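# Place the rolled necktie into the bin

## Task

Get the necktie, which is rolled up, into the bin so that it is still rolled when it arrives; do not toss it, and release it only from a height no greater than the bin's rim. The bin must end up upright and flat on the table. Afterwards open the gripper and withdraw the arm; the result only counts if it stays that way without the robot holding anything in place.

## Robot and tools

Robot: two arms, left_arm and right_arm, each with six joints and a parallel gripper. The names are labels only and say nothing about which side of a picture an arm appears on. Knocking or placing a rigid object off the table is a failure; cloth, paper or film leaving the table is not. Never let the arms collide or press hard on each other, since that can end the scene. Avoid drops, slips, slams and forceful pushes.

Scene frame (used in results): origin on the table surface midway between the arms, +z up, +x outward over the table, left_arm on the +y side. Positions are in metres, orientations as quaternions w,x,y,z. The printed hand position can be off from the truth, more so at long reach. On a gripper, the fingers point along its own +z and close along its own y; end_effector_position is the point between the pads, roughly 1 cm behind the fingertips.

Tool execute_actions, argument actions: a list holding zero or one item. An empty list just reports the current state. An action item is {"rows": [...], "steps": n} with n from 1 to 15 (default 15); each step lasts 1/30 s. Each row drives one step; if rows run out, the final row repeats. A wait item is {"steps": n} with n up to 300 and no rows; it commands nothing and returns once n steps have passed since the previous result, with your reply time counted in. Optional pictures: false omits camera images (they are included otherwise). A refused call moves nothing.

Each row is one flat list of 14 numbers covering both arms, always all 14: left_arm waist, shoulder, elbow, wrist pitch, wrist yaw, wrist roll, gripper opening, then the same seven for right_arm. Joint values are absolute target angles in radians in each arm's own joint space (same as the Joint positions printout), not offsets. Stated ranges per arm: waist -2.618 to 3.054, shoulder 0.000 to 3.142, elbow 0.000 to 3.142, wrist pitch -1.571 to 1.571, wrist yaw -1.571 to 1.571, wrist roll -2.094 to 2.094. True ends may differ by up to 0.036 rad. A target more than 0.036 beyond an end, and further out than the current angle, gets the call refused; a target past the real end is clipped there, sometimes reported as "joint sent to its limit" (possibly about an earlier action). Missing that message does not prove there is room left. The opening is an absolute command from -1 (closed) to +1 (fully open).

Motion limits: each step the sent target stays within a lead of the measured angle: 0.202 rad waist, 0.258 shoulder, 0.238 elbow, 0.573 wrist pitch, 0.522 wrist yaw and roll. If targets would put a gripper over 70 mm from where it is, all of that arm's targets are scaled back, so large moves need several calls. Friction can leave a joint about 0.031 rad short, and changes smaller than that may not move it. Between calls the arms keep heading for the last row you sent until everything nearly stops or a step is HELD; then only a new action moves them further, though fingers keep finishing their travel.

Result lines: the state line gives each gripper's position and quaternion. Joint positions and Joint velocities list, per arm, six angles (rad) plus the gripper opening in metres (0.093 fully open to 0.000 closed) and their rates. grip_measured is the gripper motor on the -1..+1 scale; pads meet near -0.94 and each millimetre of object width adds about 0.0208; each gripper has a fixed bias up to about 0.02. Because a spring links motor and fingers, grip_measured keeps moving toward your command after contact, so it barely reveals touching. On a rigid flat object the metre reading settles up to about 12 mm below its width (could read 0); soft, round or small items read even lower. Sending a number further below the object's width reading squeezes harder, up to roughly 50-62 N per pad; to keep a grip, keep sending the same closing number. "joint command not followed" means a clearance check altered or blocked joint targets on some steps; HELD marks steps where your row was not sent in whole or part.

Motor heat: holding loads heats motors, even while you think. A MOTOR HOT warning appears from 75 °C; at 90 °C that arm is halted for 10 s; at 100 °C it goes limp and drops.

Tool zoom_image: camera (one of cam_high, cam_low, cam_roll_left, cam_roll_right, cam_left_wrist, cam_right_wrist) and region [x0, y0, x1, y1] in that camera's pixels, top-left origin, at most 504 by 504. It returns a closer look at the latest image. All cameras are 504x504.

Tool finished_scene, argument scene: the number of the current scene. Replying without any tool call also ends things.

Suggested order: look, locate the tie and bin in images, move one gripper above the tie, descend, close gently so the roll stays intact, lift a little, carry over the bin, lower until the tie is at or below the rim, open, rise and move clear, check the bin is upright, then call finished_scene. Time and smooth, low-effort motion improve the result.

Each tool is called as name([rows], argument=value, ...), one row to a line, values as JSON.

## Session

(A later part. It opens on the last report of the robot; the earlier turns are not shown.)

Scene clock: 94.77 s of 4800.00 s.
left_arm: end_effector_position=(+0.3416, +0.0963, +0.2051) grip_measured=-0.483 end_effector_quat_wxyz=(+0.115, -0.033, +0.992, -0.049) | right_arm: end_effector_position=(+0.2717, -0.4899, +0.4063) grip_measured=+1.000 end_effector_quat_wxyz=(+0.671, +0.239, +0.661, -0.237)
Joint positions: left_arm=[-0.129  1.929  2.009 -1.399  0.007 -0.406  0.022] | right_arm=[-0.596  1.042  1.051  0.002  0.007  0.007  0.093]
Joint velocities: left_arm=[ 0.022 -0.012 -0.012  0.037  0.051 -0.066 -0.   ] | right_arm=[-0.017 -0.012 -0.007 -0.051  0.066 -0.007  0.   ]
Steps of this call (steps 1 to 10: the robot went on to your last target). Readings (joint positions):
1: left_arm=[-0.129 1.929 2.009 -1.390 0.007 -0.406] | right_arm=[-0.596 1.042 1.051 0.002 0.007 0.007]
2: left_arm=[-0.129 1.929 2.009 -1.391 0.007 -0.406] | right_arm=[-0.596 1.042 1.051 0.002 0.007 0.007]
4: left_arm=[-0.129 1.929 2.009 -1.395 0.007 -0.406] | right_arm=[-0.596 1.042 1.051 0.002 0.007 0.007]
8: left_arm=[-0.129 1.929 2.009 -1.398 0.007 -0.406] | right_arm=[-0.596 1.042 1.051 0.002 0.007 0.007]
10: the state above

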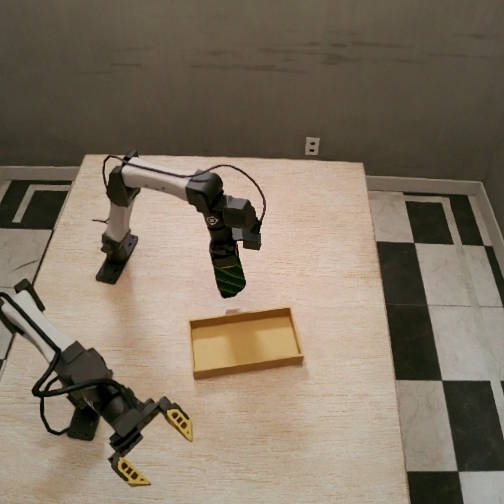

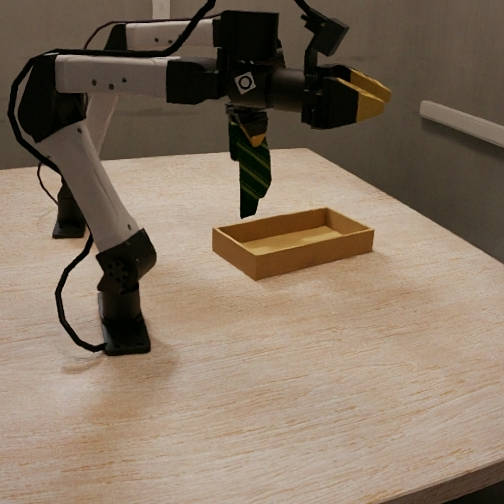

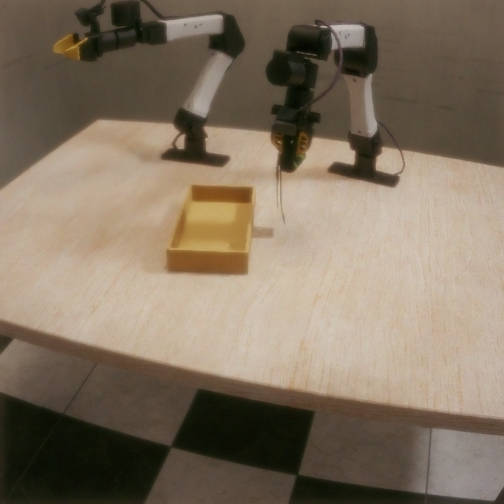

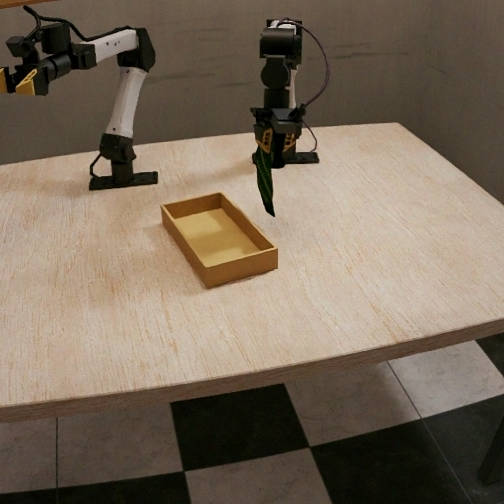

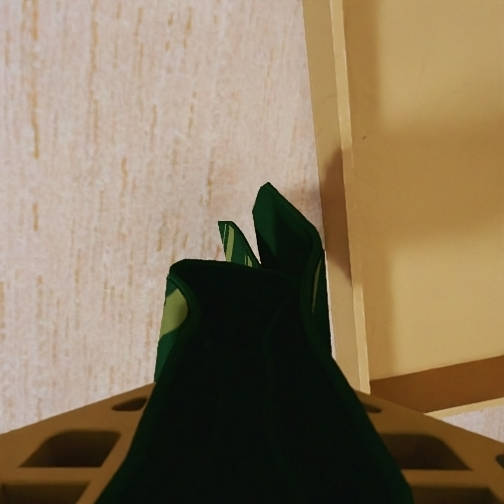

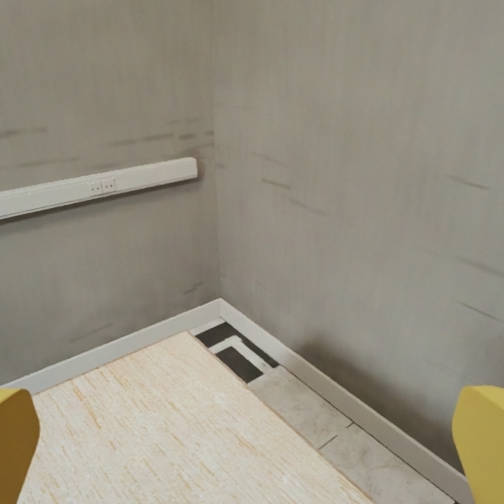

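execute_actions([
  {"rows":[[-0.135,1.93,2.03,-1.39,0,-0.37,-0.5,-0.6,1.042,1.051,0,0,0,1],[-0.14,1.93,2.035,-1.375,0,-0.33,-0.5,-0.6,1.042,1.051,0,0,0,1],[-0.145,1.93,2.04,-1.36,0,-0.29,-0.5,-0.6,1.042,1.051,0,0,0,1],[-0.15,1.93,2.045,-1.345,0,-0.25,-0.5,-0.6,1.042,1.051,0,0,0,1],[-0.155,1.93,2.05,-1.33,0,-0.21,-0.5,-0.6,1.042,1.051,0,0,0,1],[-0.16,1.93,2.055,-1.315,0,-0.17,-0.5,-0.6,1.042,1.051,0,0,0,1],[-0.17,1.93,2.06,-1.30,0,-0.13,-0.5,-0.6,1.042,1.051,0,0,0,1],[-0.18,1.93,2.065,-1.285,0,-0.09,-0.5,-0.6,1.042,1.051,0,0,0,1],[-0.19,1.93,2.07,-1.27,0,-0.05,-0.5,-0.6,1.042,1.051,0,0,0,1],[-0.2,1.93,2.075,-1.255,0,-0.01,-0.5,-0.6,1.042,1.051,0,0,0,1],[-0.21,1.93,2.08,-1.24,0,0.03,-0.5,-0.6,1.042,1.051,0,0,0,1],[-0.22,1.93,2.085,-1.225,0,0.07,-0.5,-0.6,1.042,1.051,0,0,0,1],[-0.23,1.935,2.09,-1.21,0,0.11,-0.5,-0.6,1.042,1.051,0,0,0,1],[-0.245,1.94,2.095,-1.195,0,0.15,-0.5,-0.6,1.042,1.051,0,0,0,1],[-0.26,1.945,2.1,-1.18,0,0.19,-0.5,-0.6,1.042,1.051,0,0,0,1]],"steps":15},
], pictures=false)

execute_actions([
  {"rows":[[-0.275,1.95,2.105,-1.17,0,0.24,-0.5,-0.6,1.042,1.051,0,0,0,1],[-0.29,1.955,2.11,-1.16,0,0.29,-0.5,-0.6,1.042,1.051,0,0,0,1],[-0.305,1.96,2.115,-1.15,0,0.34,-0.5,-0.6,1.042,1.051,0,0,0,1],[-0.32,1.965,2.12,-1.14,0,0.39,-0.5,-0.6,1.042,1.051,0,0,0,1],[-0.335,1.97,2.125,-1.13,0,0.44,-0.5,-0.6,1.042,1.051,0,0,0,1],[-0.35,1.975,2.125,-1.12,0,0.49,-0.5,-0.6,1.042,1.051,0,0,0,1],[-0.365,1.98,2.125,-1.11,0,0.54,-0.5,-0.6,1.042,1.051,0,0,0,1],[-0.38,1.985,2.125,-1.10,0,0.59,-0.5,-0.6,1.042,1.051,0,0,0,1],[-0.39,1.99,2.125,-1.09,0,0.64,-0.5,-0.6,1.042,1.051,0,0,0,1],[-0.4,1.995,2.125,-1.08,0,0.69,-0.5,-0.6,1.042,1.051,0,0,0,1],[-0.41,2.0,2.125,-1.07,0,0.74,-0.5,-0.6,1.042,1.051,0,0,0,1],[-0.42,2.005,2.125,-1.06,0,0.78,-0.5,-0.6,1.042,1.051,0,0,0,1],[-0.428,2.01,2.125,-1.06,0,0.82,-0.5,-0.6,1.042,1.051,0,0,0,1]],"steps":15},
], pictures=false)

execute_actions([
  {"steps":20},
])

Scene clock: 130.30 s of 4800.00 s.
left_arm: end_effector_position=(+0.3643, +0.0417, +0.2367) grip_measured=-0.483 end_effector_quat_wxyz=(+0.221, +0.220, +0.949, -0.049) | right_arm: end_effector_position=(+0.2717, -0.4899, +0.4063) grip_measured=+1.000 end_effector_quat_wxyz=(+0.671, +0.239, +0.661, -0.237)
Joint positions: left_arm=[-0.226  1.929  2.069 -1.252  0.005  0.019  0.022] | right_arm=[-0.596  1.042  1.051  0.002  0.007  0.007  0.093]
Joint velocities: left_arm=[-0.344 -0.007  0.144  0.432  0.037  1.106  0.001] | right_arm=[-0.012  0.007  0.007  0.037  0.007 -0.022  0.   ]
Steps of this call (steps 1 to 30: the robot went on to your last target; steps 31 to 260: nothing new was sent; then 26.37 s passed at rest; steps 261 to 275: all 15 steps of this action). Readings (joint positions):
261: left_arm=[-0.129 1.929 2.009 -1.400 0.007 -0.402] | right_arm=[-0.596 1.042 1.051 0.002 0.007 0.007]
262: left_arm=[-0.129 1.929 2.009 -1.399 0.007 -0.391] | right_arm=[-0.596 1.042 1.051 0.002 0.007 0.007]
264: left_arm=[-0.131 1.929 2.010 -1.391 0.006 -0.353] | right_arm=[-0.596 1.042 1.051 0.002 0.007 0.007]
268: left_arm=[-0.152 1.929 2.032 -1.352 0.005 -0.237] | right_arm=[-0.596 1.042 1.051 0.002 0.007 0.007]
275: the state above

Scene clock: 130.80 s of 4800.00 s.
left_arm: end_effector_position=(+0.3562, -0.0619, +0.2433) grip_measured=-0.483 end_effector_quat_wxyz=(+0.295, +0.587, +0.754, +0.006) | right_arm: end_effector_position=(+0.2717, -0.4899, +0.4063) grip_measured=+1.000 end_effector_quat_wxyz=(+0.671, +0.239, +0.661, -0.237)
Joint positions: left_arm=[-0.422  1.989  2.108 -1.089  0.005  0.689  0.022] | right_arm=[-0.596  1.042  1.051  0.002  0.007  0.007  0.093]
Joint velocities: left_arm=[-0.154  0.149  0.002  0.154 -0.066  0.886 -0.001] | right_arm=[-0.012  0.007 -0.017  0.022  0.007 -0.022  0.   ]
Steps of this call (steps 1 to 15: all 15 steps of this action). Readings (joint positions):
1: left_arm=[-0.239 1.929 2.074 -1.238 0.005 0.059] | right_arm=[-0.596 1.042 1.051 0.002 0.007 0.007]
2: left_arm=[-0.253 1.929 2.079 -1.224 0.005 0.101] | right_arm=[-0.596 1.042 1.051 0.002 0.007 0.007]
4: left_arm=[-0.283 1.931 2.090 -1.200 0.005 0.190] | right_arm=[-0.596 1.042 1.051 0.002 0.007 0.007]
8: left_arm=[-0.346 1.945 2.107 -1.151 0.005 0.378] | right_arm=[-0.596 1.042 1.051 0.002 0.007 0.007]
15: the state above

Scene clock: 131.47 s of 4800.00 s.
left_arm: end_effector_position=(+0.3583, -0.0668, +0.2416) grip_measured=-0.483 end_effector_quat_wxyz=(+0.299, +0.633, +0.714, +0.024) | right_arm: end_effector_position=(+0.2717, -0.4899, +0.4063) grip_measured=+1.000 end_effector_quat_wxyz=(+0.671, +0.239, +0.661, -0.237)
Joint positions: left_arm=[-0.428  1.997  2.108 -1.072  0.005  0.813  0.022] | right_arm=[-0.596  1.042  1.051  0.002  0.007  0.007  0.093]
Joint velocities: left_arm=[-0.002  0.007 -0.012 -0.022 -0.022 -0.022  0.001] | right_arm=[-0.007 -0.017 -0.012  0.022 -0.037  0.007  0.   ]
Steps of this call (steps 1 to 20: the robot went on to your last target). Readings (joint positions):
1: left_arm=[-0.426 1.993 2.108 -1.086 0.005 0.715] | right_arm=[-0.596 1.042 1.051 0.002 0.007 0.007]
2: left_arm=[-0.428 1.996 2.108 -1.084 0.005 0.735] | right_arm=[-0.596 1.042 1.051 0.002 0.007 0.007]
4: left_arm=[-0.428 1.997 2.108 -1.081 0.005 0.764] | right_arm=[-0.596 1.042 1.051 0.002 0.007 0.007]
8: left_arm=[-0.428 1.997 2.108 -1.075 0.005 0.794] | right_arm=[-0.596 1.042 1.051 0.002 0.007 0.007]
20: the state above

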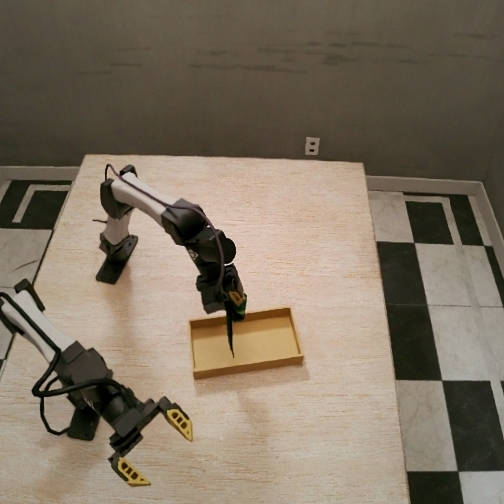

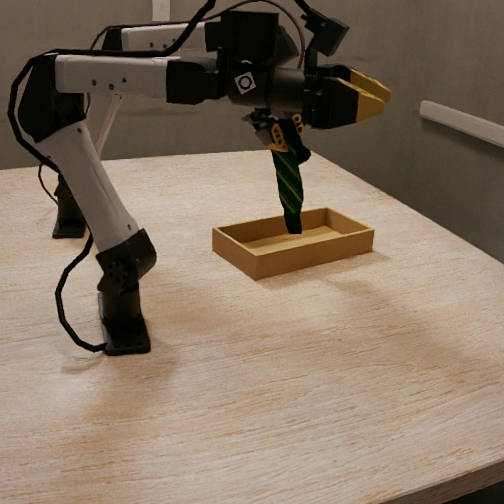

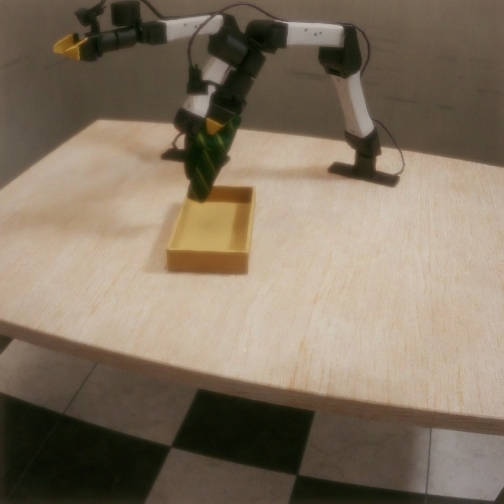

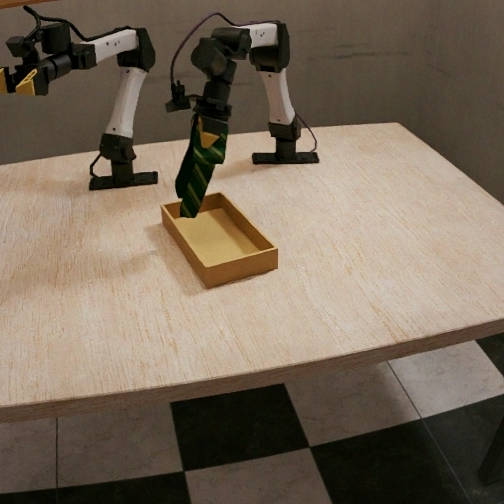

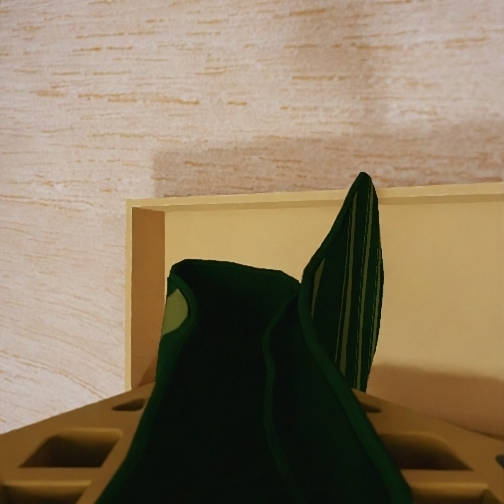

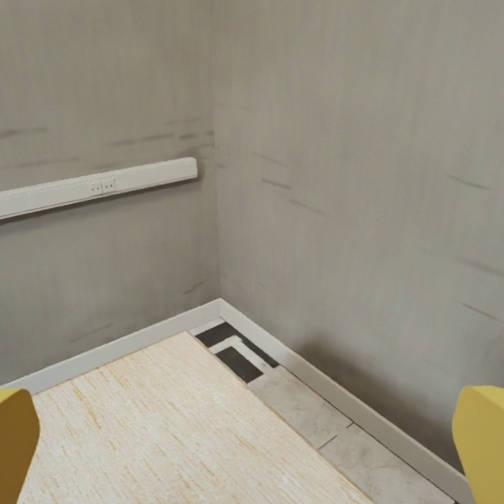

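execute_actions([
  {"rows":[[-0.41,2.0,2.14,-1.09,0,0.83,-0.5,-0.6,1.042,1.051,0,0,0,1],[-0.395,2.01,2.155,-1.11,0,0.84,-0.5,-0.6,1.042,1.051,0,0,0,1],[-0.38,2.025,2.17,-1.13,0,0.85,-0.5,-0.6,1.042,1.051,0,0,0,1],[-0.365,2.04,2.185,-1.15,0,0.86,-0.5,-0.6,1.042,1.051,0,0,0,1],[-0.35,2.055,2.2,-1.17,0,0.87,-0.5,-0.6,1.042,1.051,0,0,0,1],[-0.34,2.07,2.215,-1.185,0,0.88,-0.5,-0.6,1.042,1.051,0,0,0,1],[-0.33,2.085,2.23,-1.2,0,0.89,-0.5,-0.6,1.042,1.051,0,0,0,1],[-0.32,2.1,2.245,-1.215,0,0.9,-0.5,-0.6,1.042,1.051,0,0,0,1],[-0.315,2.115,2.26,-1.23,0,0.91,-0.5,-0.6,1.042,1.051,0,0,0,1],[-0.315,2.13,2.275,-1.245,0,0.92,-0.5,-0.6,1.042,1.051,0,0,0,1],[-0.315,2.145,2.29,-1.26,0,0.925,-0.5,-0.6,1.042,1.051,0,0,0,1],[-0.315,2.16,2.3,-1.275,0,0.925,-0.5,-0.6,1.042,1.051,0,0,0,1],[-0.315,2.175,2.31,-1.285,0,0.925,-0.5,-0.6,1.042,1.051,0,0,0,1],[-0.315,2.19,2.32,-1.295,0,0.925,-0.5,-0.6,1.042,1.051,0,0,0,1],[-0.315,2.2,2.335,-1.295,0,0.925,-0.5,-0.6,1.042,1.051,0,0,0,1]],"steps":15},
], pictures=false)

execute_actions([
  {"steps":20},
])

zoom_image(camera="cam_low", region=[190,100,400,290])

Scene clock: 150.37 s of 4800.00 s.
left_arm: end_effector_position=(+0.3953, -0.0194, +0.2127) grip_measured=-0.483 end_effector_quat_wxyz=(+0.231, +0.635, +0.735, +0.044) | right_arm: end_effector_position=(+0.2717, -0.4899, +0.4063) grip_measured=+1.000 end_effector_quat_wxyz=(+0.671, +0.239, +0.661, -0.237)
Joint positions: left_arm=[-0.311  2.152  2.294 -1.237  0.002  0.905  0.022] | right_arm=[-0.596  1.042  1.051  0.002  0.007  0.007  0.093]
Joint velocities: left_arm=[ 0.002  0.51   0.305 -0.447 -0.022  0.11   0.   ] | right_arm=[ 0.002 -0.007 -0.007  0.007 -0.007  0.022  0.   ]
Steps of this call (steps 1 to 15: the robot went on to your last target; steps 16 to 552: nothing new was sent; steps 553 to 567: all 15 steps of this action). Readings (joint positions):
553: left_arm=[-0.427 1.997 2.108 -1.073 0.005 0.816] | right_arm=[-0.596 1.042 1.051 0.002 0.007 0.007]
554: left_arm=[-0.425 1.997 2.113 -1.078 0.005 0.819] | right_arm=[-0.596 1.042 1.051 0.002 0.007 0.007]
556: left_arm=[-0.410 2.004 2.136 -1.100 0.005 0.829] | right_arm=[-0.596 1.042 1.051 0.002 0.007 0.007]
560: left_arm=[-0.350 2.039 2.204 -1.145 0.005 0.859] | right_arm=[-0.596 1.042 1.051 0.002 0.007 0.007]
567: the state above

Scene clock: 151.03 s of 4800.00 s.
left_arm: end_effector_position=(+0.3917, -0.0174, +0.1931) grip_measured=-0.483 end_effector_quat_wxyz=(+0.196, +0.646, +0.737, +0.039) | right_arm: end_effector_position=(+0.2717, -0.4899, +0.4063) grip_measured=+1.000 end_effector_quat_wxyz=(+0.671, +0.239, +0.661, -0.237)
Joint positions: left_arm=[-0.311  2.195  2.313 -1.286  0.002  0.919  0.022] | right_arm=[-0.596  1.042  1.051  0.002  0.007  0.007  0.093]
Joint velocities: left_arm=[-0.012  0.012 -0.002 -0.037  0.037  0.007  0.   ] | right_arm=[-0.017  0.002 -0.002  0.037  0.081 -0.007  0.   ]
Steps of this call (steps 1 to 20: the robot went on to your last target). Readings (joint positions):
1: left_arm=[-0.311 2.167 2.301 -1.247 0.002 0.908] | right_arm=[-0.596 1.042 1.051 0.002 0.007 0.007]
2: left_arm=[-0.311 2.179 2.304 -1.254 0.002 0.910] | right_arm=[-0.596 1.042 1.051 0.002 0.007 0.007]
4: left_arm=[-0.311 2.192 2.304 -1.267 0.002 0.914] | right_arm=[-0.596 1.042 1.051 0.002 0.007 0.007]
8: left_arm=[-0.311 2.195 2.307 -1.283 0.002 0.917] | right_arm=[-0.596 1.042 1.051 0.002 0.007 0.007]
20: the state above

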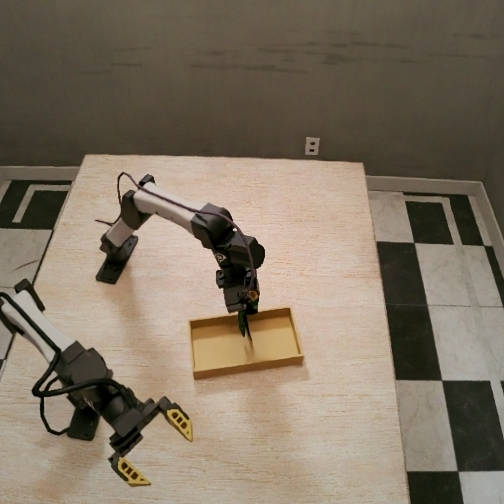

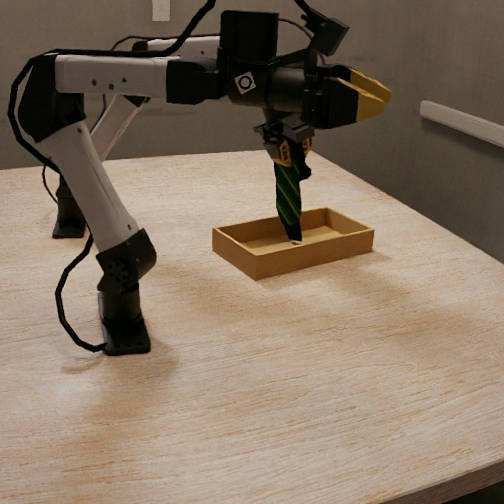

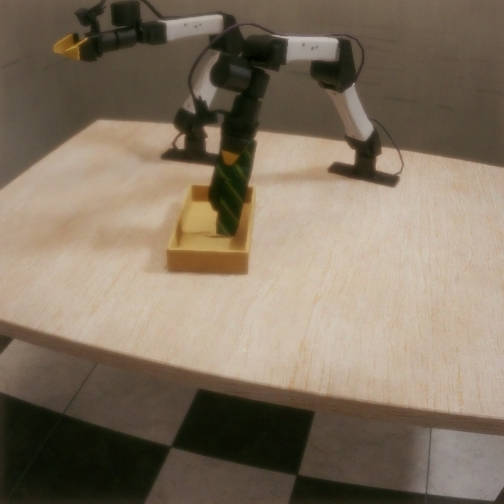

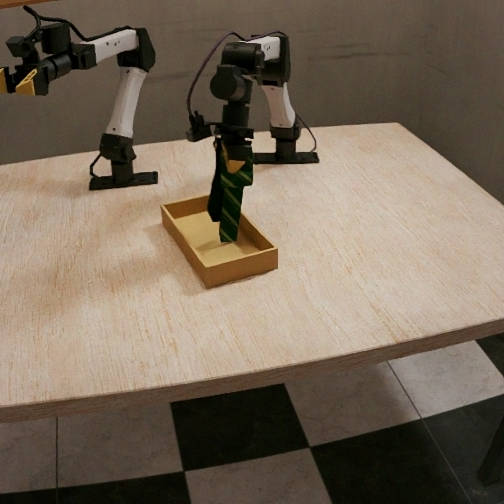

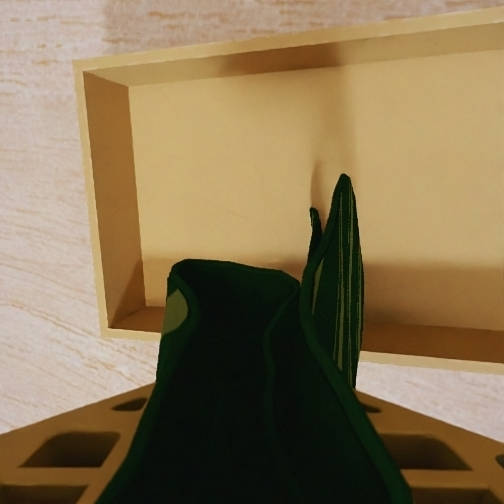

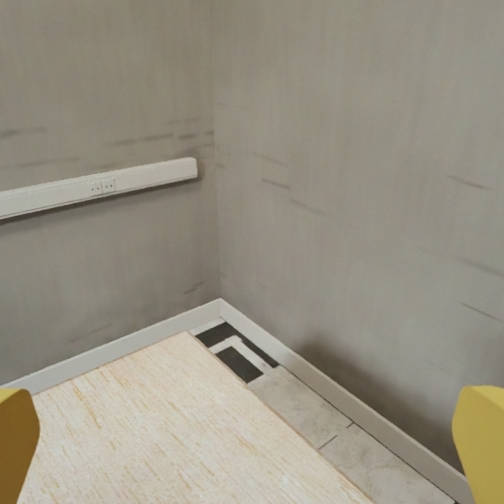

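Region (190, 100, 400, 290) of cam_low's 504x504 image, scaled by 2.400, with more detail than that image has; it fills the top 456 rows of this view, and the rest is white.

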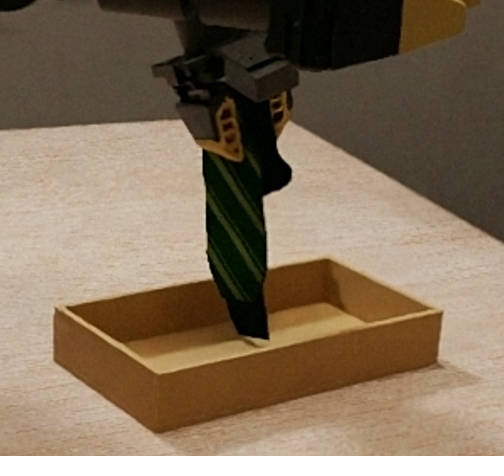

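execute_actions([
  {"rows":[[-0.32,2.2,2.3,-1.28,0,0.915,-0.5,-0.6,1.042,1.051,0,0,0,1],[-0.33,2.205,2.295,-1.275,0,0.91,-0.5,-0.6,1.042,1.051,0,0,0,1],[-0.34,2.21,2.29,-1.27,0,0.9,-0.5,-0.6,1.042,1.051,0,0,0,1],[-0.348,2.215,2.285,-1.27,0,0.89,-0.5,-0.6,1.042,1.051,0,0,0,1],[-0.355,2.22,2.28,-1.265,0,0.885,-0.5,-0.6,1.042,1.051,0,0,0,1],[-0.36,2.225,2.275,-1.26,0,0.88,-0.5,-0.6,1.042,1.051,0,0,0,1],[-0.365,2.23,2.27,-1.26,0,0.875,-0.5,-0.6,1.042,1.051,0,0,0,1],[-0.37,2.235,2.265,-1.255,0,0.87,-0.5,-0.6,1.042,1.051,0,0,0,1],[-0.373,2.24,2.26,-1.25,0,0.865,-0.5,-0.6,1.042,1.051,0,0,0,1],[-0.376,2.245,2.255,-1.25,0,0.86,-0.5,-0.6,1.042,1.051,0,0,0,1],[-0.378,2.25,2.25,-1.245,0,0.855,-0.5,-0.6,1.042,1.051,0,0,0,1],[-0.378,2.255,2.245,-1.24,0,0.855,-0.5,-0.6,1.042,1.051,0,0,0,1],[-0.378,2.26,2.24,-1.24,0,0.855,-0.5,-0.6,1.042,1.051,0,0,0,1],[-0.378,2.265,2.235,-1.24,0,0.855,-0.5,-0.6,1.042,1.051,0,0,0,1],[-0.378,2.27,2.23,-1.24,0,0.855,-0.5,-0.6,1.042,1.051,0,0,0,1]],"steps":15},
], pictures=false)

execute_actions([
  {"steps":15},
])

zoom_image(camera="cam_low", region=[190,100,400,290])

Scene clock: 166.13 s of 4800.00 s.
left_arm: end_effector_position=(+0.3763, -0.0469, +0.1602) grip_measured=-0.483 end_effector_quat_wxyz=(+0.170, +0.655, +0.736, +0.023) | right_arm: end_effector_position=(+0.2717, -0.4899, +0.4063) grip_measured=+1.000 end_effector_quat_wxyz=(+0.671, +0.239, +0.661, -0.237)
Joint positions: left_arm=[-0.376  2.235  2.264 -1.254  0.002  0.869  0.022] | right_arm=[-0.596  1.042  1.051  0.002  0.007  0.007  0.093]
Joint velocities: left_arm=[-0.007  0.198 -0.173  0.051 -0.022 -0.095 -0.001] | right_arm=[ 0.002  0.002  0.012 -0.051 -0.081  0.022  0.   ]
Steps of this call (steps 1 to 15: the robot went on to your last target; steps 16 to 438: nothing new was sent; steps 439 to 453: all 15 steps of this action). Readings (joint positions):
439: left_arm=[-0.311 2.195 2.313 -1.286 0.002 0.920] | right_arm=[-0.596 1.042 1.051 0.002 0.007 0.007]
440: left_arm=[-0.311 2.195 2.313 -1.286 0.002 0.919] | right_arm=[-0.596 1.042 1.051 0.002 0.007 0.007]
442: left_arm=[-0.318 2.195 2.313 -1.285 0.002 0.913] | right_arm=[-0.596 1.042 1.051 0.002 0.007 0.007]
446: left_arm=[-0.349 2.196 2.303 -1.273 0.002 0.895] | right_arm=[-0.596 1.042 1.051 0.002 0.007 0.007]
453: the state above

Scene clock: 166.63 s of 4800.00 s.
left_arm: end_effector_position=(+0.3756, -0.0465, +0.1431) grip_measured=-0.483 end_effector_quat_wxyz=(+0.152, +0.654, +0.741, +0.020) | right_arm: end_effector_position=(+0.2717, -0.4899, +0.4063) grip_measured=+1.000 end_effector_quat_wxyz=(+0.671, +0.239, +0.661, -0.237)
Joint positions: left_arm=[-0.376  2.26   2.247 -1.249  0.002  0.86   0.022] | right_arm=[-0.596  1.042  1.051  0.002  0.007  0.007  0.093]
Joint velocities: left_arm=[-0.012 -0.002 -0.017  0.11  -0.051 -0.022  0.001] | right_arm=[-0.002  0.002  0.012 -0.007 -0.037 -0.022  0.   ]
Steps of this call (steps 1 to 15: the robot went on to your last target). Readings (joint positions):
1: left_arm=[-0.376 2.242 2.259 -1.253 0.002 0.867] | right_arm=[-0.596 1.042 1.051 0.002 0.007 0.007]
2: left_arm=[-0.376 2.249 2.254 -1.253 0.002 0.865] | right_arm=[-0.596 1.042 1.051 0.002 0.007 0.007]
4: left_arm=[-0.376 2.258 2.249 -1.253 0.002 0.863] | right_arm=[-0.596 1.042 1.051 0.002 0.007 0.007]
8: left_arm=[-0.376 2.260 2.247 -1.252 0.002 0.861] | right_arm=[-0.596 1.042 1.051 0.002 0.007 0.007]
15: the state above

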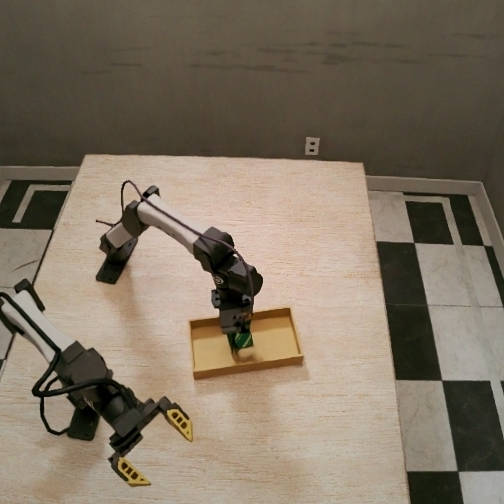

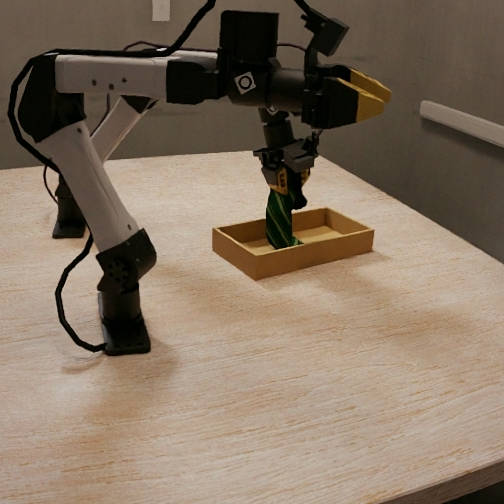

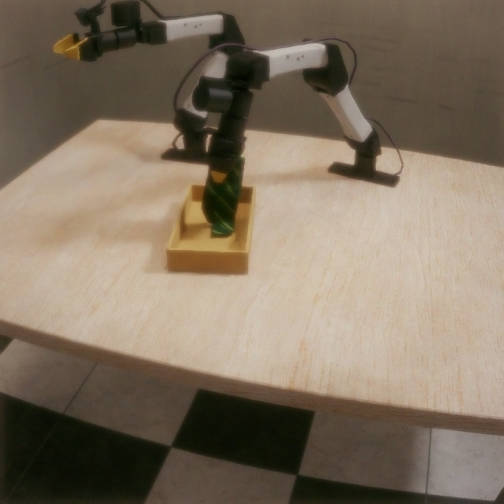

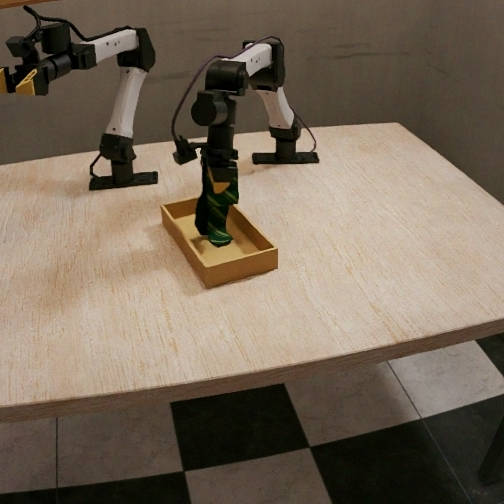

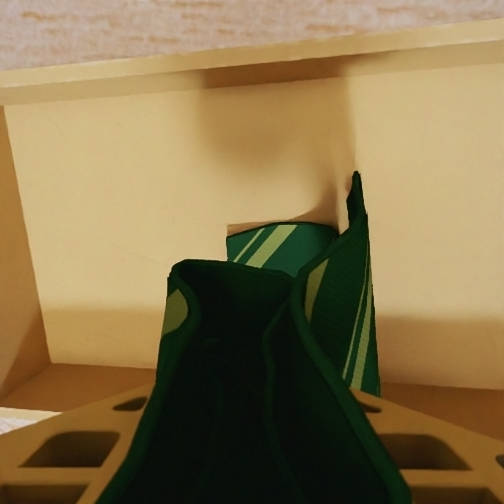

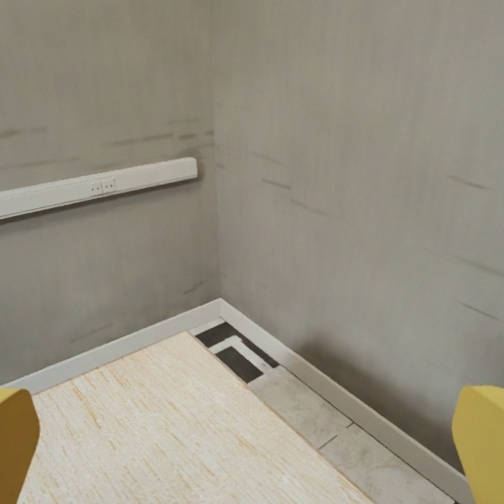

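Region (190, 100, 400, 290) of cam_low's 504x504 image, scaled by 2.400, with more detail than that image has; it fills the top 456 rows of this view, and the rest is white.

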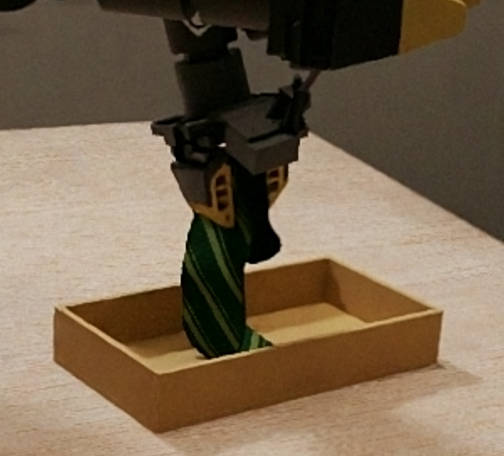

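execute_actions([
  {"rows":[[-0.385,2.265,2.225,-1.24,0,0.85,-0.5,-0.6,1.042,1.051,0,0,0,1],[-0.392,2.265,2.215,-1.235,0,0.845,-0.5,-0.6,1.042,1.051,0,0,0,1],[-0.4,2.265,2.205,-1.23,0,0.84,-0.5,-0.6,1.042,1.051,0,0,0,1],[-0.407,2.27,2.195,-1.225,0,0.83,-0.5,-0.6,1.042,1.051,0,0,0,1],[-0.414,2.27,2.185,-1.22,0,0.82,-0.5,-0.6,1.042,1.051,0,0,0,1],[-0.422,2.27,2.175,-1.215,0,0.815,-0.5,-0.6,1.042,1.051,0,0,0,1],[-0.43,2.27,2.165,-1.21,0,0.81,-0.5,-0.6,1.042,1.051,0,0,0,1],[-0.437,2.275,2.15,-1.205,0,0.80,-0.5,-0.6,1.042,1.051,0,0,0,1],[-0.444,2.275,2.14,-1.2,0,0.79,-0.5,-0.6,1.042,1.051,0,0,0,1],[-0.451,2.275,2.125,-1.195,0,0.785,-0.5,-0.6,1.042,1.051,0,0,0,1],[-0.458,2.275,2.115,-1.19,0,0.78,-0.5,-0.6,1.042,1.051,0,0,0,1],[-0.464,2.28,2.1,-1.185,0,0.77,-0.5,-0.6,1.042,1.051,0,0,0,1],[-0.469,2.28,2.09,-1.18,0,0.765,-0.5,-0.6,1.042,1.051,0,0,0,1],[-0.473,2.28,2.075,-1.175,0,0.76,-0.5,-0.6,1.042,1.051,0,0,0,1],[-0.475,2.28,2.063,-1.17,0,0.755,-0.5,-0.6,1.042,1.051,0,0,0,1]],"steps":15},
], pictures=false)

execute_actions([
  {"steps":15},
])

zoom_image(camera="cam_low", region=[190,100,400,290])

zoom_image(camera="cam_roll_left", region=[150,140,290,280])

Scene clock: 188.20 s of 4800.00 s.
left_arm: end_effector_position=(+0.3370, -0.0740, +0.1030) grip_measured=-0.483 end_effector_quat_wxyz=(+0.110, +0.663, +0.740, +0.005) | right_arm: end_effector_position=(+0.2717, -0.4899, +0.4063) grip_measured=+1.000 end_effector_quat_wxyz=(+0.671, +0.239, +0.661, -0.237)
Joint positions: left_arm=[-0.466  2.26   2.108 -1.198  0.002  0.786  0.022] | right_arm=[-0.596  1.042  1.051  0.002  0.007  0.007  0.093]
Joint velocities: left_arm=[-0.159  0.002 -0.369  0.125 -0.037 -0.139 -0.   ] | right_arm=[ 0.007 -0.007  0.012  0.022 -0.037 -0.051  0.   ]
Steps of this call (steps 1 to 15: the robot went on to your last target; steps 16 to 110: nothing new was sent; then 17.40 s passed at rest; steps 111 to 125: all 15 steps of this action). Readings (joint positions):
111: left_arm=[-0.376 2.260 2.247 -1.249 0.002 0.859] | right_arm=[-0.596 1.042 1.051 0.002 0.007 0.007]
112: left_arm=[-0.377 2.260 2.247 -1.249 0.002 0.858] | right_arm=[-0.596 1.042 1.051 0.002 0.007 0.007]
114: left_arm=[-0.381 2.260 2.239 -1.242 0.002 0.852] | right_arm=[-0.596 1.042 1.051 0.002 0.007 0.007]
118: left_arm=[-0.409 2.260 2.197 -1.226 0.002 0.831] | right_arm=[-0.596 1.042 1.051 0.002 0.007 0.007]
125: the state above

Scene clock: 188.70 s of 4800.00 s.
left_arm: end_effector_position=(+0.3335, -0.0760, +0.0945) grip_measured=-0.483 end_effector_quat_wxyz=(+0.105, +0.657, +0.746, +0.003) | right_arm: end_effector_position=(+0.2717, -0.4899, +0.4063) grip_measured=+1.000 end_effector_quat_wxyz=(+0.671, +0.239, +0.661, -0.237)
Joint positions: left_arm=[-0.474  2.264  2.083 -1.18   0.002  0.761  0.022] | right_arm=[-0.596  1.042  1.051  0.002  0.007  0.007  0.093]
Joint velocities: left_arm=[-0.007  0.017 -0.002 -0.022  0.037  0.037 -0.001] | right_arm=[-0.007 -0.017 -0.012  0.007  0.066  0.007  0.   ]
Steps of this call (steps 1 to 15: the robot went on to your last target). Readings (joint positions):
1: left_arm=[-0.470 2.260 2.098 -1.194 0.002 0.781] | right_arm=[-0.596 1.042 1.051 0.002 0.007 0.007]
2: left_arm=[-0.473 2.261 2.090 -1.193 0.002 0.777] | right_arm=[-0.596 1.042 1.051 0.002 0.007 0.007]
4: left_arm=[-0.474 2.263 2.084 -1.192 0.002 0.771] | right_arm=[-0.596 1.042 1.051 0.002 0.007 0.007]
8: left_arm=[-0.474 2.264 2.083 -1.185 0.002 0.764] | right_arm=[-0.596 1.042 1.051 0.002 0.007 0.007]
15: the state above

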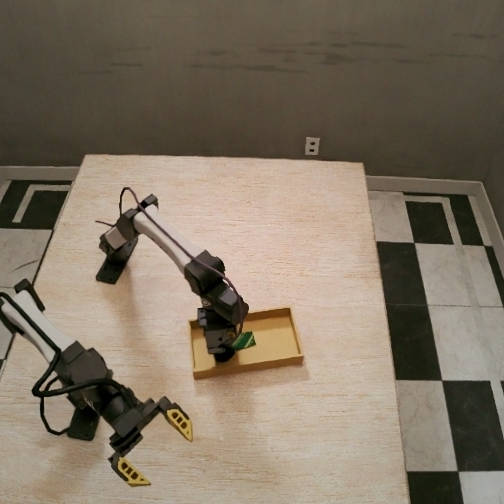

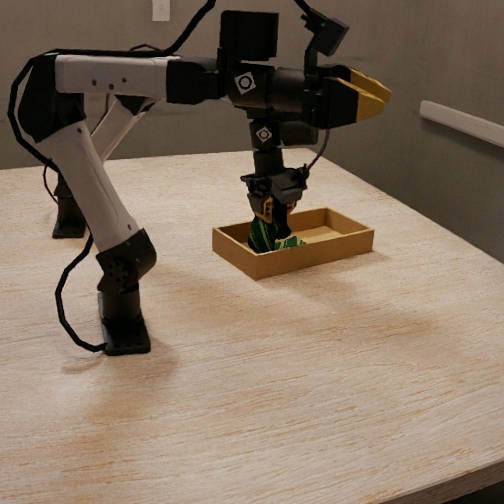

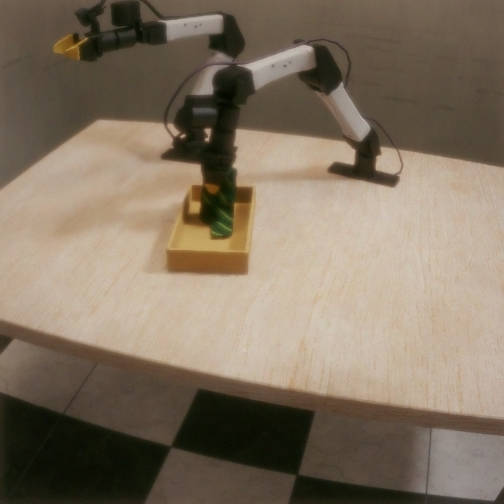

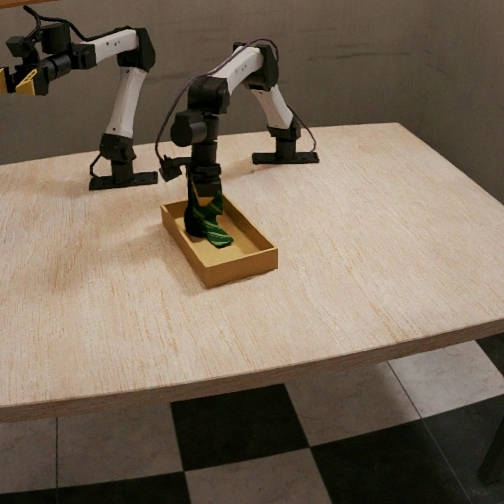

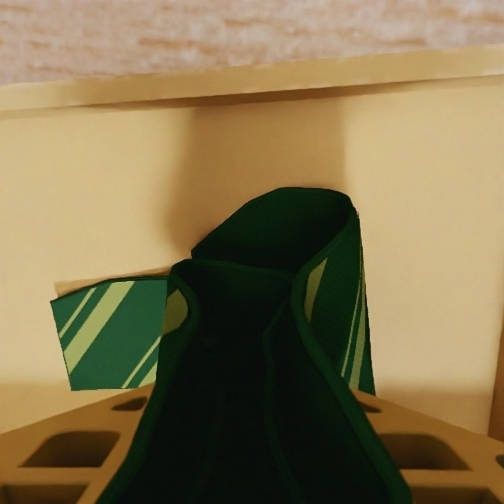

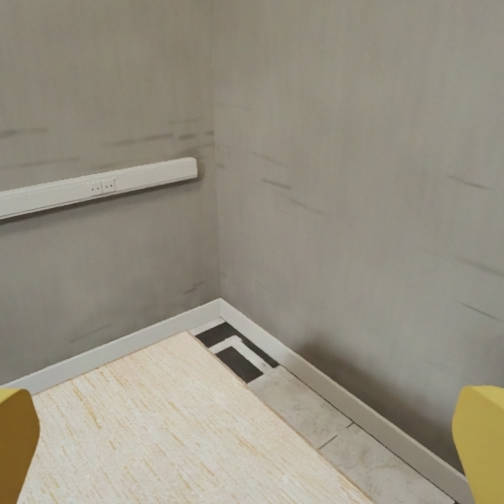

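Region (190, 100, 400, 290) of cam_low's 504x504 image, scaled by 2.400, with more detail than that image has; it fills the top 456 rows of this view, and the rest is white.

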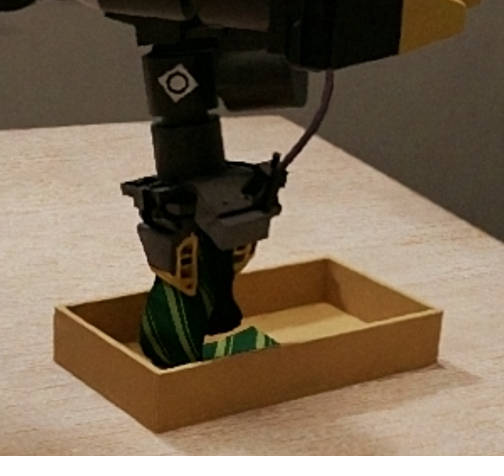

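Region (150, 140, 290, 280) of cam_roll_left's 504x504 image, scaled by 3.600, with more detail than that image has.

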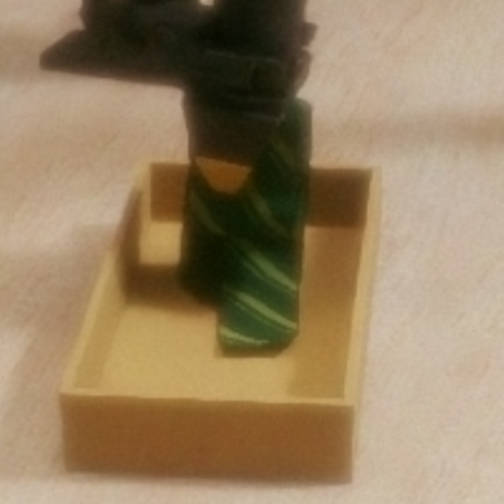

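execute_actions([
  {"rows":[[-0.478,2.285,2.065,-1.175,0,0.755,-0.5,-0.6,1.042,1.051,0,0,0,1],[-0.48,2.29,2.06,-1.17,0,0.755,-0.5,-0.6,1.042,1.051,0,0,0,1],[-0.482,2.295,2.055,-1.17,0,0.755,-0.5,-0.6,1.042,1.051,0,0,0,1],[-0.485,2.3,2.05,-1.165,0,0.755,-0.5,-0.6,1.042,1.051,0,0,0,1],[-0.485,2.305,2.05,-1.165,0,0.755,-0.5,-0.6,1.042,1.051,0,0,0,1],[-0.485,2.31,2.045,-1.16,0,0.755,-0.5,-0.6,1.042,1.051,0,0,0,1],[-0.485,2.315,2.04,-1.155,0,0.755,-0.5,-0.6,1.042,1.051,0,0,0,1],[-0.485,2.32,2.035,-1.155,0,0.755,-0.5,-0.6,1.042,1.051,0,0,0,1],[-0.485,2.325,2.035,-1.15,0,0.755,-0.5,-0.6,1.042,1.051,0,0,0,1],[-0.485,2.33,2.03,-1.15,0,0.755,-0.5,-0.6,1.042,1.051,0,0,0,1],[-0.485,2.335,2.025,-1.145,0,0.755,-0.5,-0.6,1.042,1.051,0,0,0,1],[-0.485,2.34,2.02,-1.14,0,0.755,-0.5,-0.6,1.042,1.051,0,0,0,1],[-0.485,2.345,2.02,-1.14,0,0.755,-0.5,-0.6,1.042,1.051,0,0,0,1],[-0.485,2.35,2.015,-1.135,0,0.755,-0.5,-0.6,1.042,1.051,0,0,0,1],[-0.485,2.357,2.013,-1.135,0,0.755,-0.5,-0.6,1.042,1.051,0,0,0,1]],"steps":15},
], pictures=false)

execute_actions([
  {"steps":15},
])

zoom_image(camera="cam_low", region=[190,100,400,290])

Scene clock: 209.47 s of 4800.00 s.
left_arm: end_effector_position=(+0.3295, -0.0727, +0.0553) grip_measured=-0.483 end_effector_quat_wxyz=(+0.068, +0.659, +0.749, +0.002) | right_arm: end_effector_position=(+0.2717, -0.4899, +0.4063) grip_measured=+1.000 end_effector_quat_wxyz=(+0.671, +0.239, +0.661, -0.237)
Joint positions: left_arm=[-0.474  2.324  2.042 -1.152  0.002  0.76   0.022] | right_arm=[-0.596  1.042  1.051  0.002  0.007  0.007  0.093]
Joint velocities: left_arm=[-0.002  0.188 -0.105  0.051  0.022 -0.066 -0.002] | right_arm=[ 0.002  0.017 -0.022  0.037 -0.081 -0.051  0.   ]
Steps of this call (steps 1 to 15: the robot went on to your last target; steps 16 to 110: nothing new was sent; then 16.60 s passed at rest; steps 111 to 125: all 15 steps of this action). Readings (joint positions):
111: left_arm=[-0.474 2.264 2.083 -1.179 0.002 0.760] | right_arm=[-0.596 1.042 1.051 0.002 0.007 0.007]
112: left_arm=[-0.474 2.264 2.083 -1.179 0.002 0.760] | right_arm=[-0.596 1.042 1.051 0.002 0.007 0.007]
114: left_arm=[-0.474 2.265 2.083 -1.179 0.002 0.760] | right_arm=[-0.596 1.042 1.051 0.002 0.007 0.007]
118: left_arm=[-0.474 2.277 2.076 -1.168 0.002 0.760] | right_arm=[-0.596 1.042 1.051 0.002 0.007 0.007]
125: the state above

Scene clock: 209.97 s of 4800.00 s.
left_arm: end_effector_position=(+0.3277, -0.0729, +0.0490) grip_measured=-0.483 end_effector_quat_wxyz=(+0.062, +0.660, +0.749, +0.001) | right_arm: end_effector_position=(+0.2717, -0.4899, +0.4063) grip_measured=+1.000 end_effector_quat_wxyz=(+0.671, +0.239, +0.661, -0.237)
Joint positions: left_arm=[-0.477  2.335  2.037 -1.149  0.002  0.76   0.022] | right_arm=[-0.596  1.042  1.051  0.002  0.007  0.007  0.093]
Joint velocities: left_arm=[ 0.007  0.002 -0.007 -0.022 -0.007  0.081  0.   ] | right_arm=[ 0.017  0.007  0.007 -0.007 -0.022  0.037  0.   ]
Steps of this call (steps 1 to 15: the robot went on to your last target). Readings (joint positions):
1: left_arm=[-0.474 2.330 2.039 -1.150 0.002 0.760] | right_arm=[-0.596 1.042 1.051 0.002 0.007 0.007]
2: left_arm=[-0.474 2.334 2.037 -1.150 0.002 0.760] | right_arm=[-0.596 1.042 1.051 0.002 0.007 0.007]
4: left_arm=[-0.476 2.335 2.037 -1.150 0.002 0.760] | right_arm=[-0.596 1.042 1.051 0.002 0.007 0.007]
8: left_arm=[-0.477 2.335 2.037 -1.149 0.002 0.760] | right_arm=[-0.596 1.042 1.051 0.002 0.007 0.007]
15: the state above

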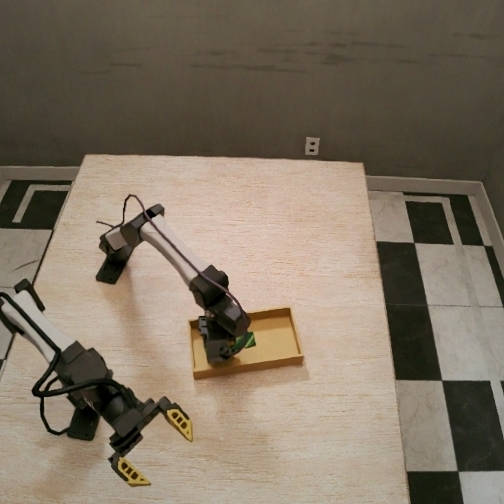

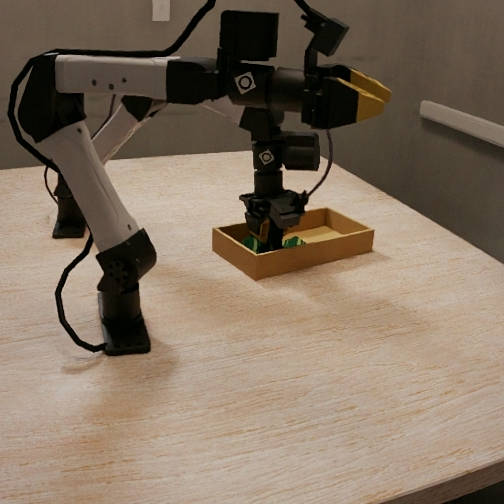

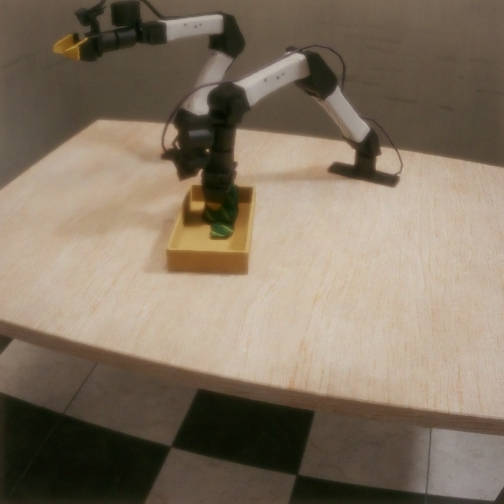

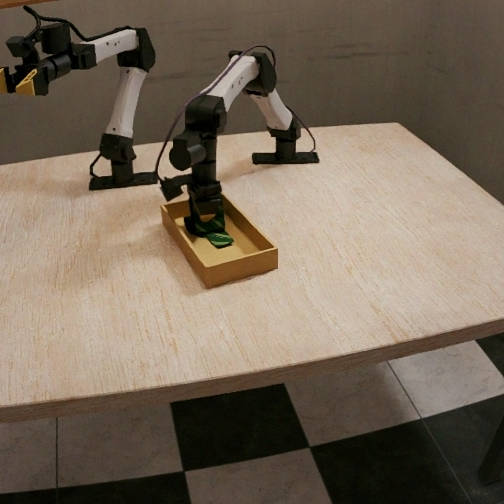

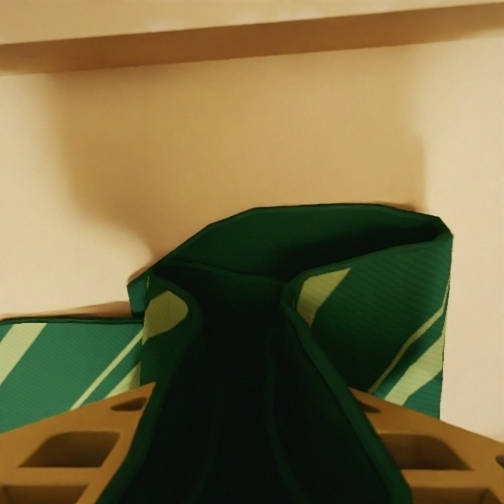

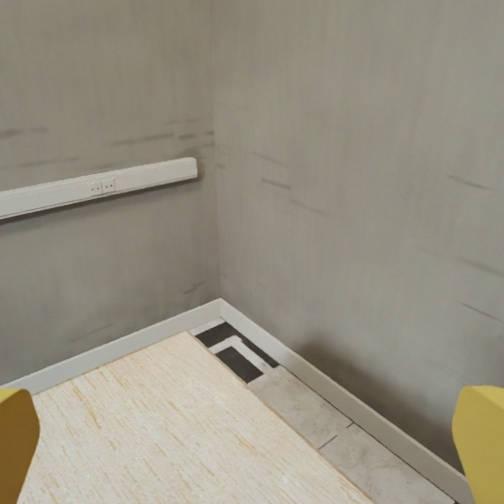

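Region (190, 100, 400, 290) of cam_low's 504x504 image, scaled by 2.400, with more detail than that image has; it fills the top 456 rows of this view, and the rest is white.

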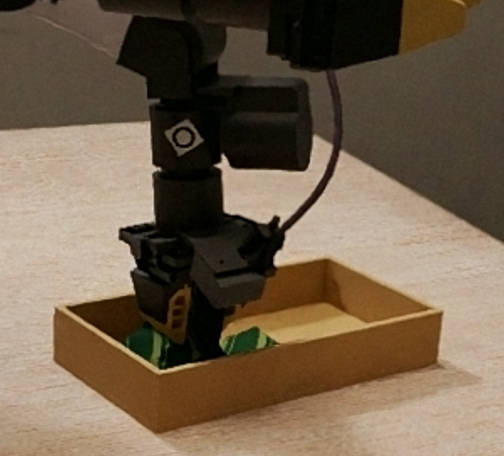

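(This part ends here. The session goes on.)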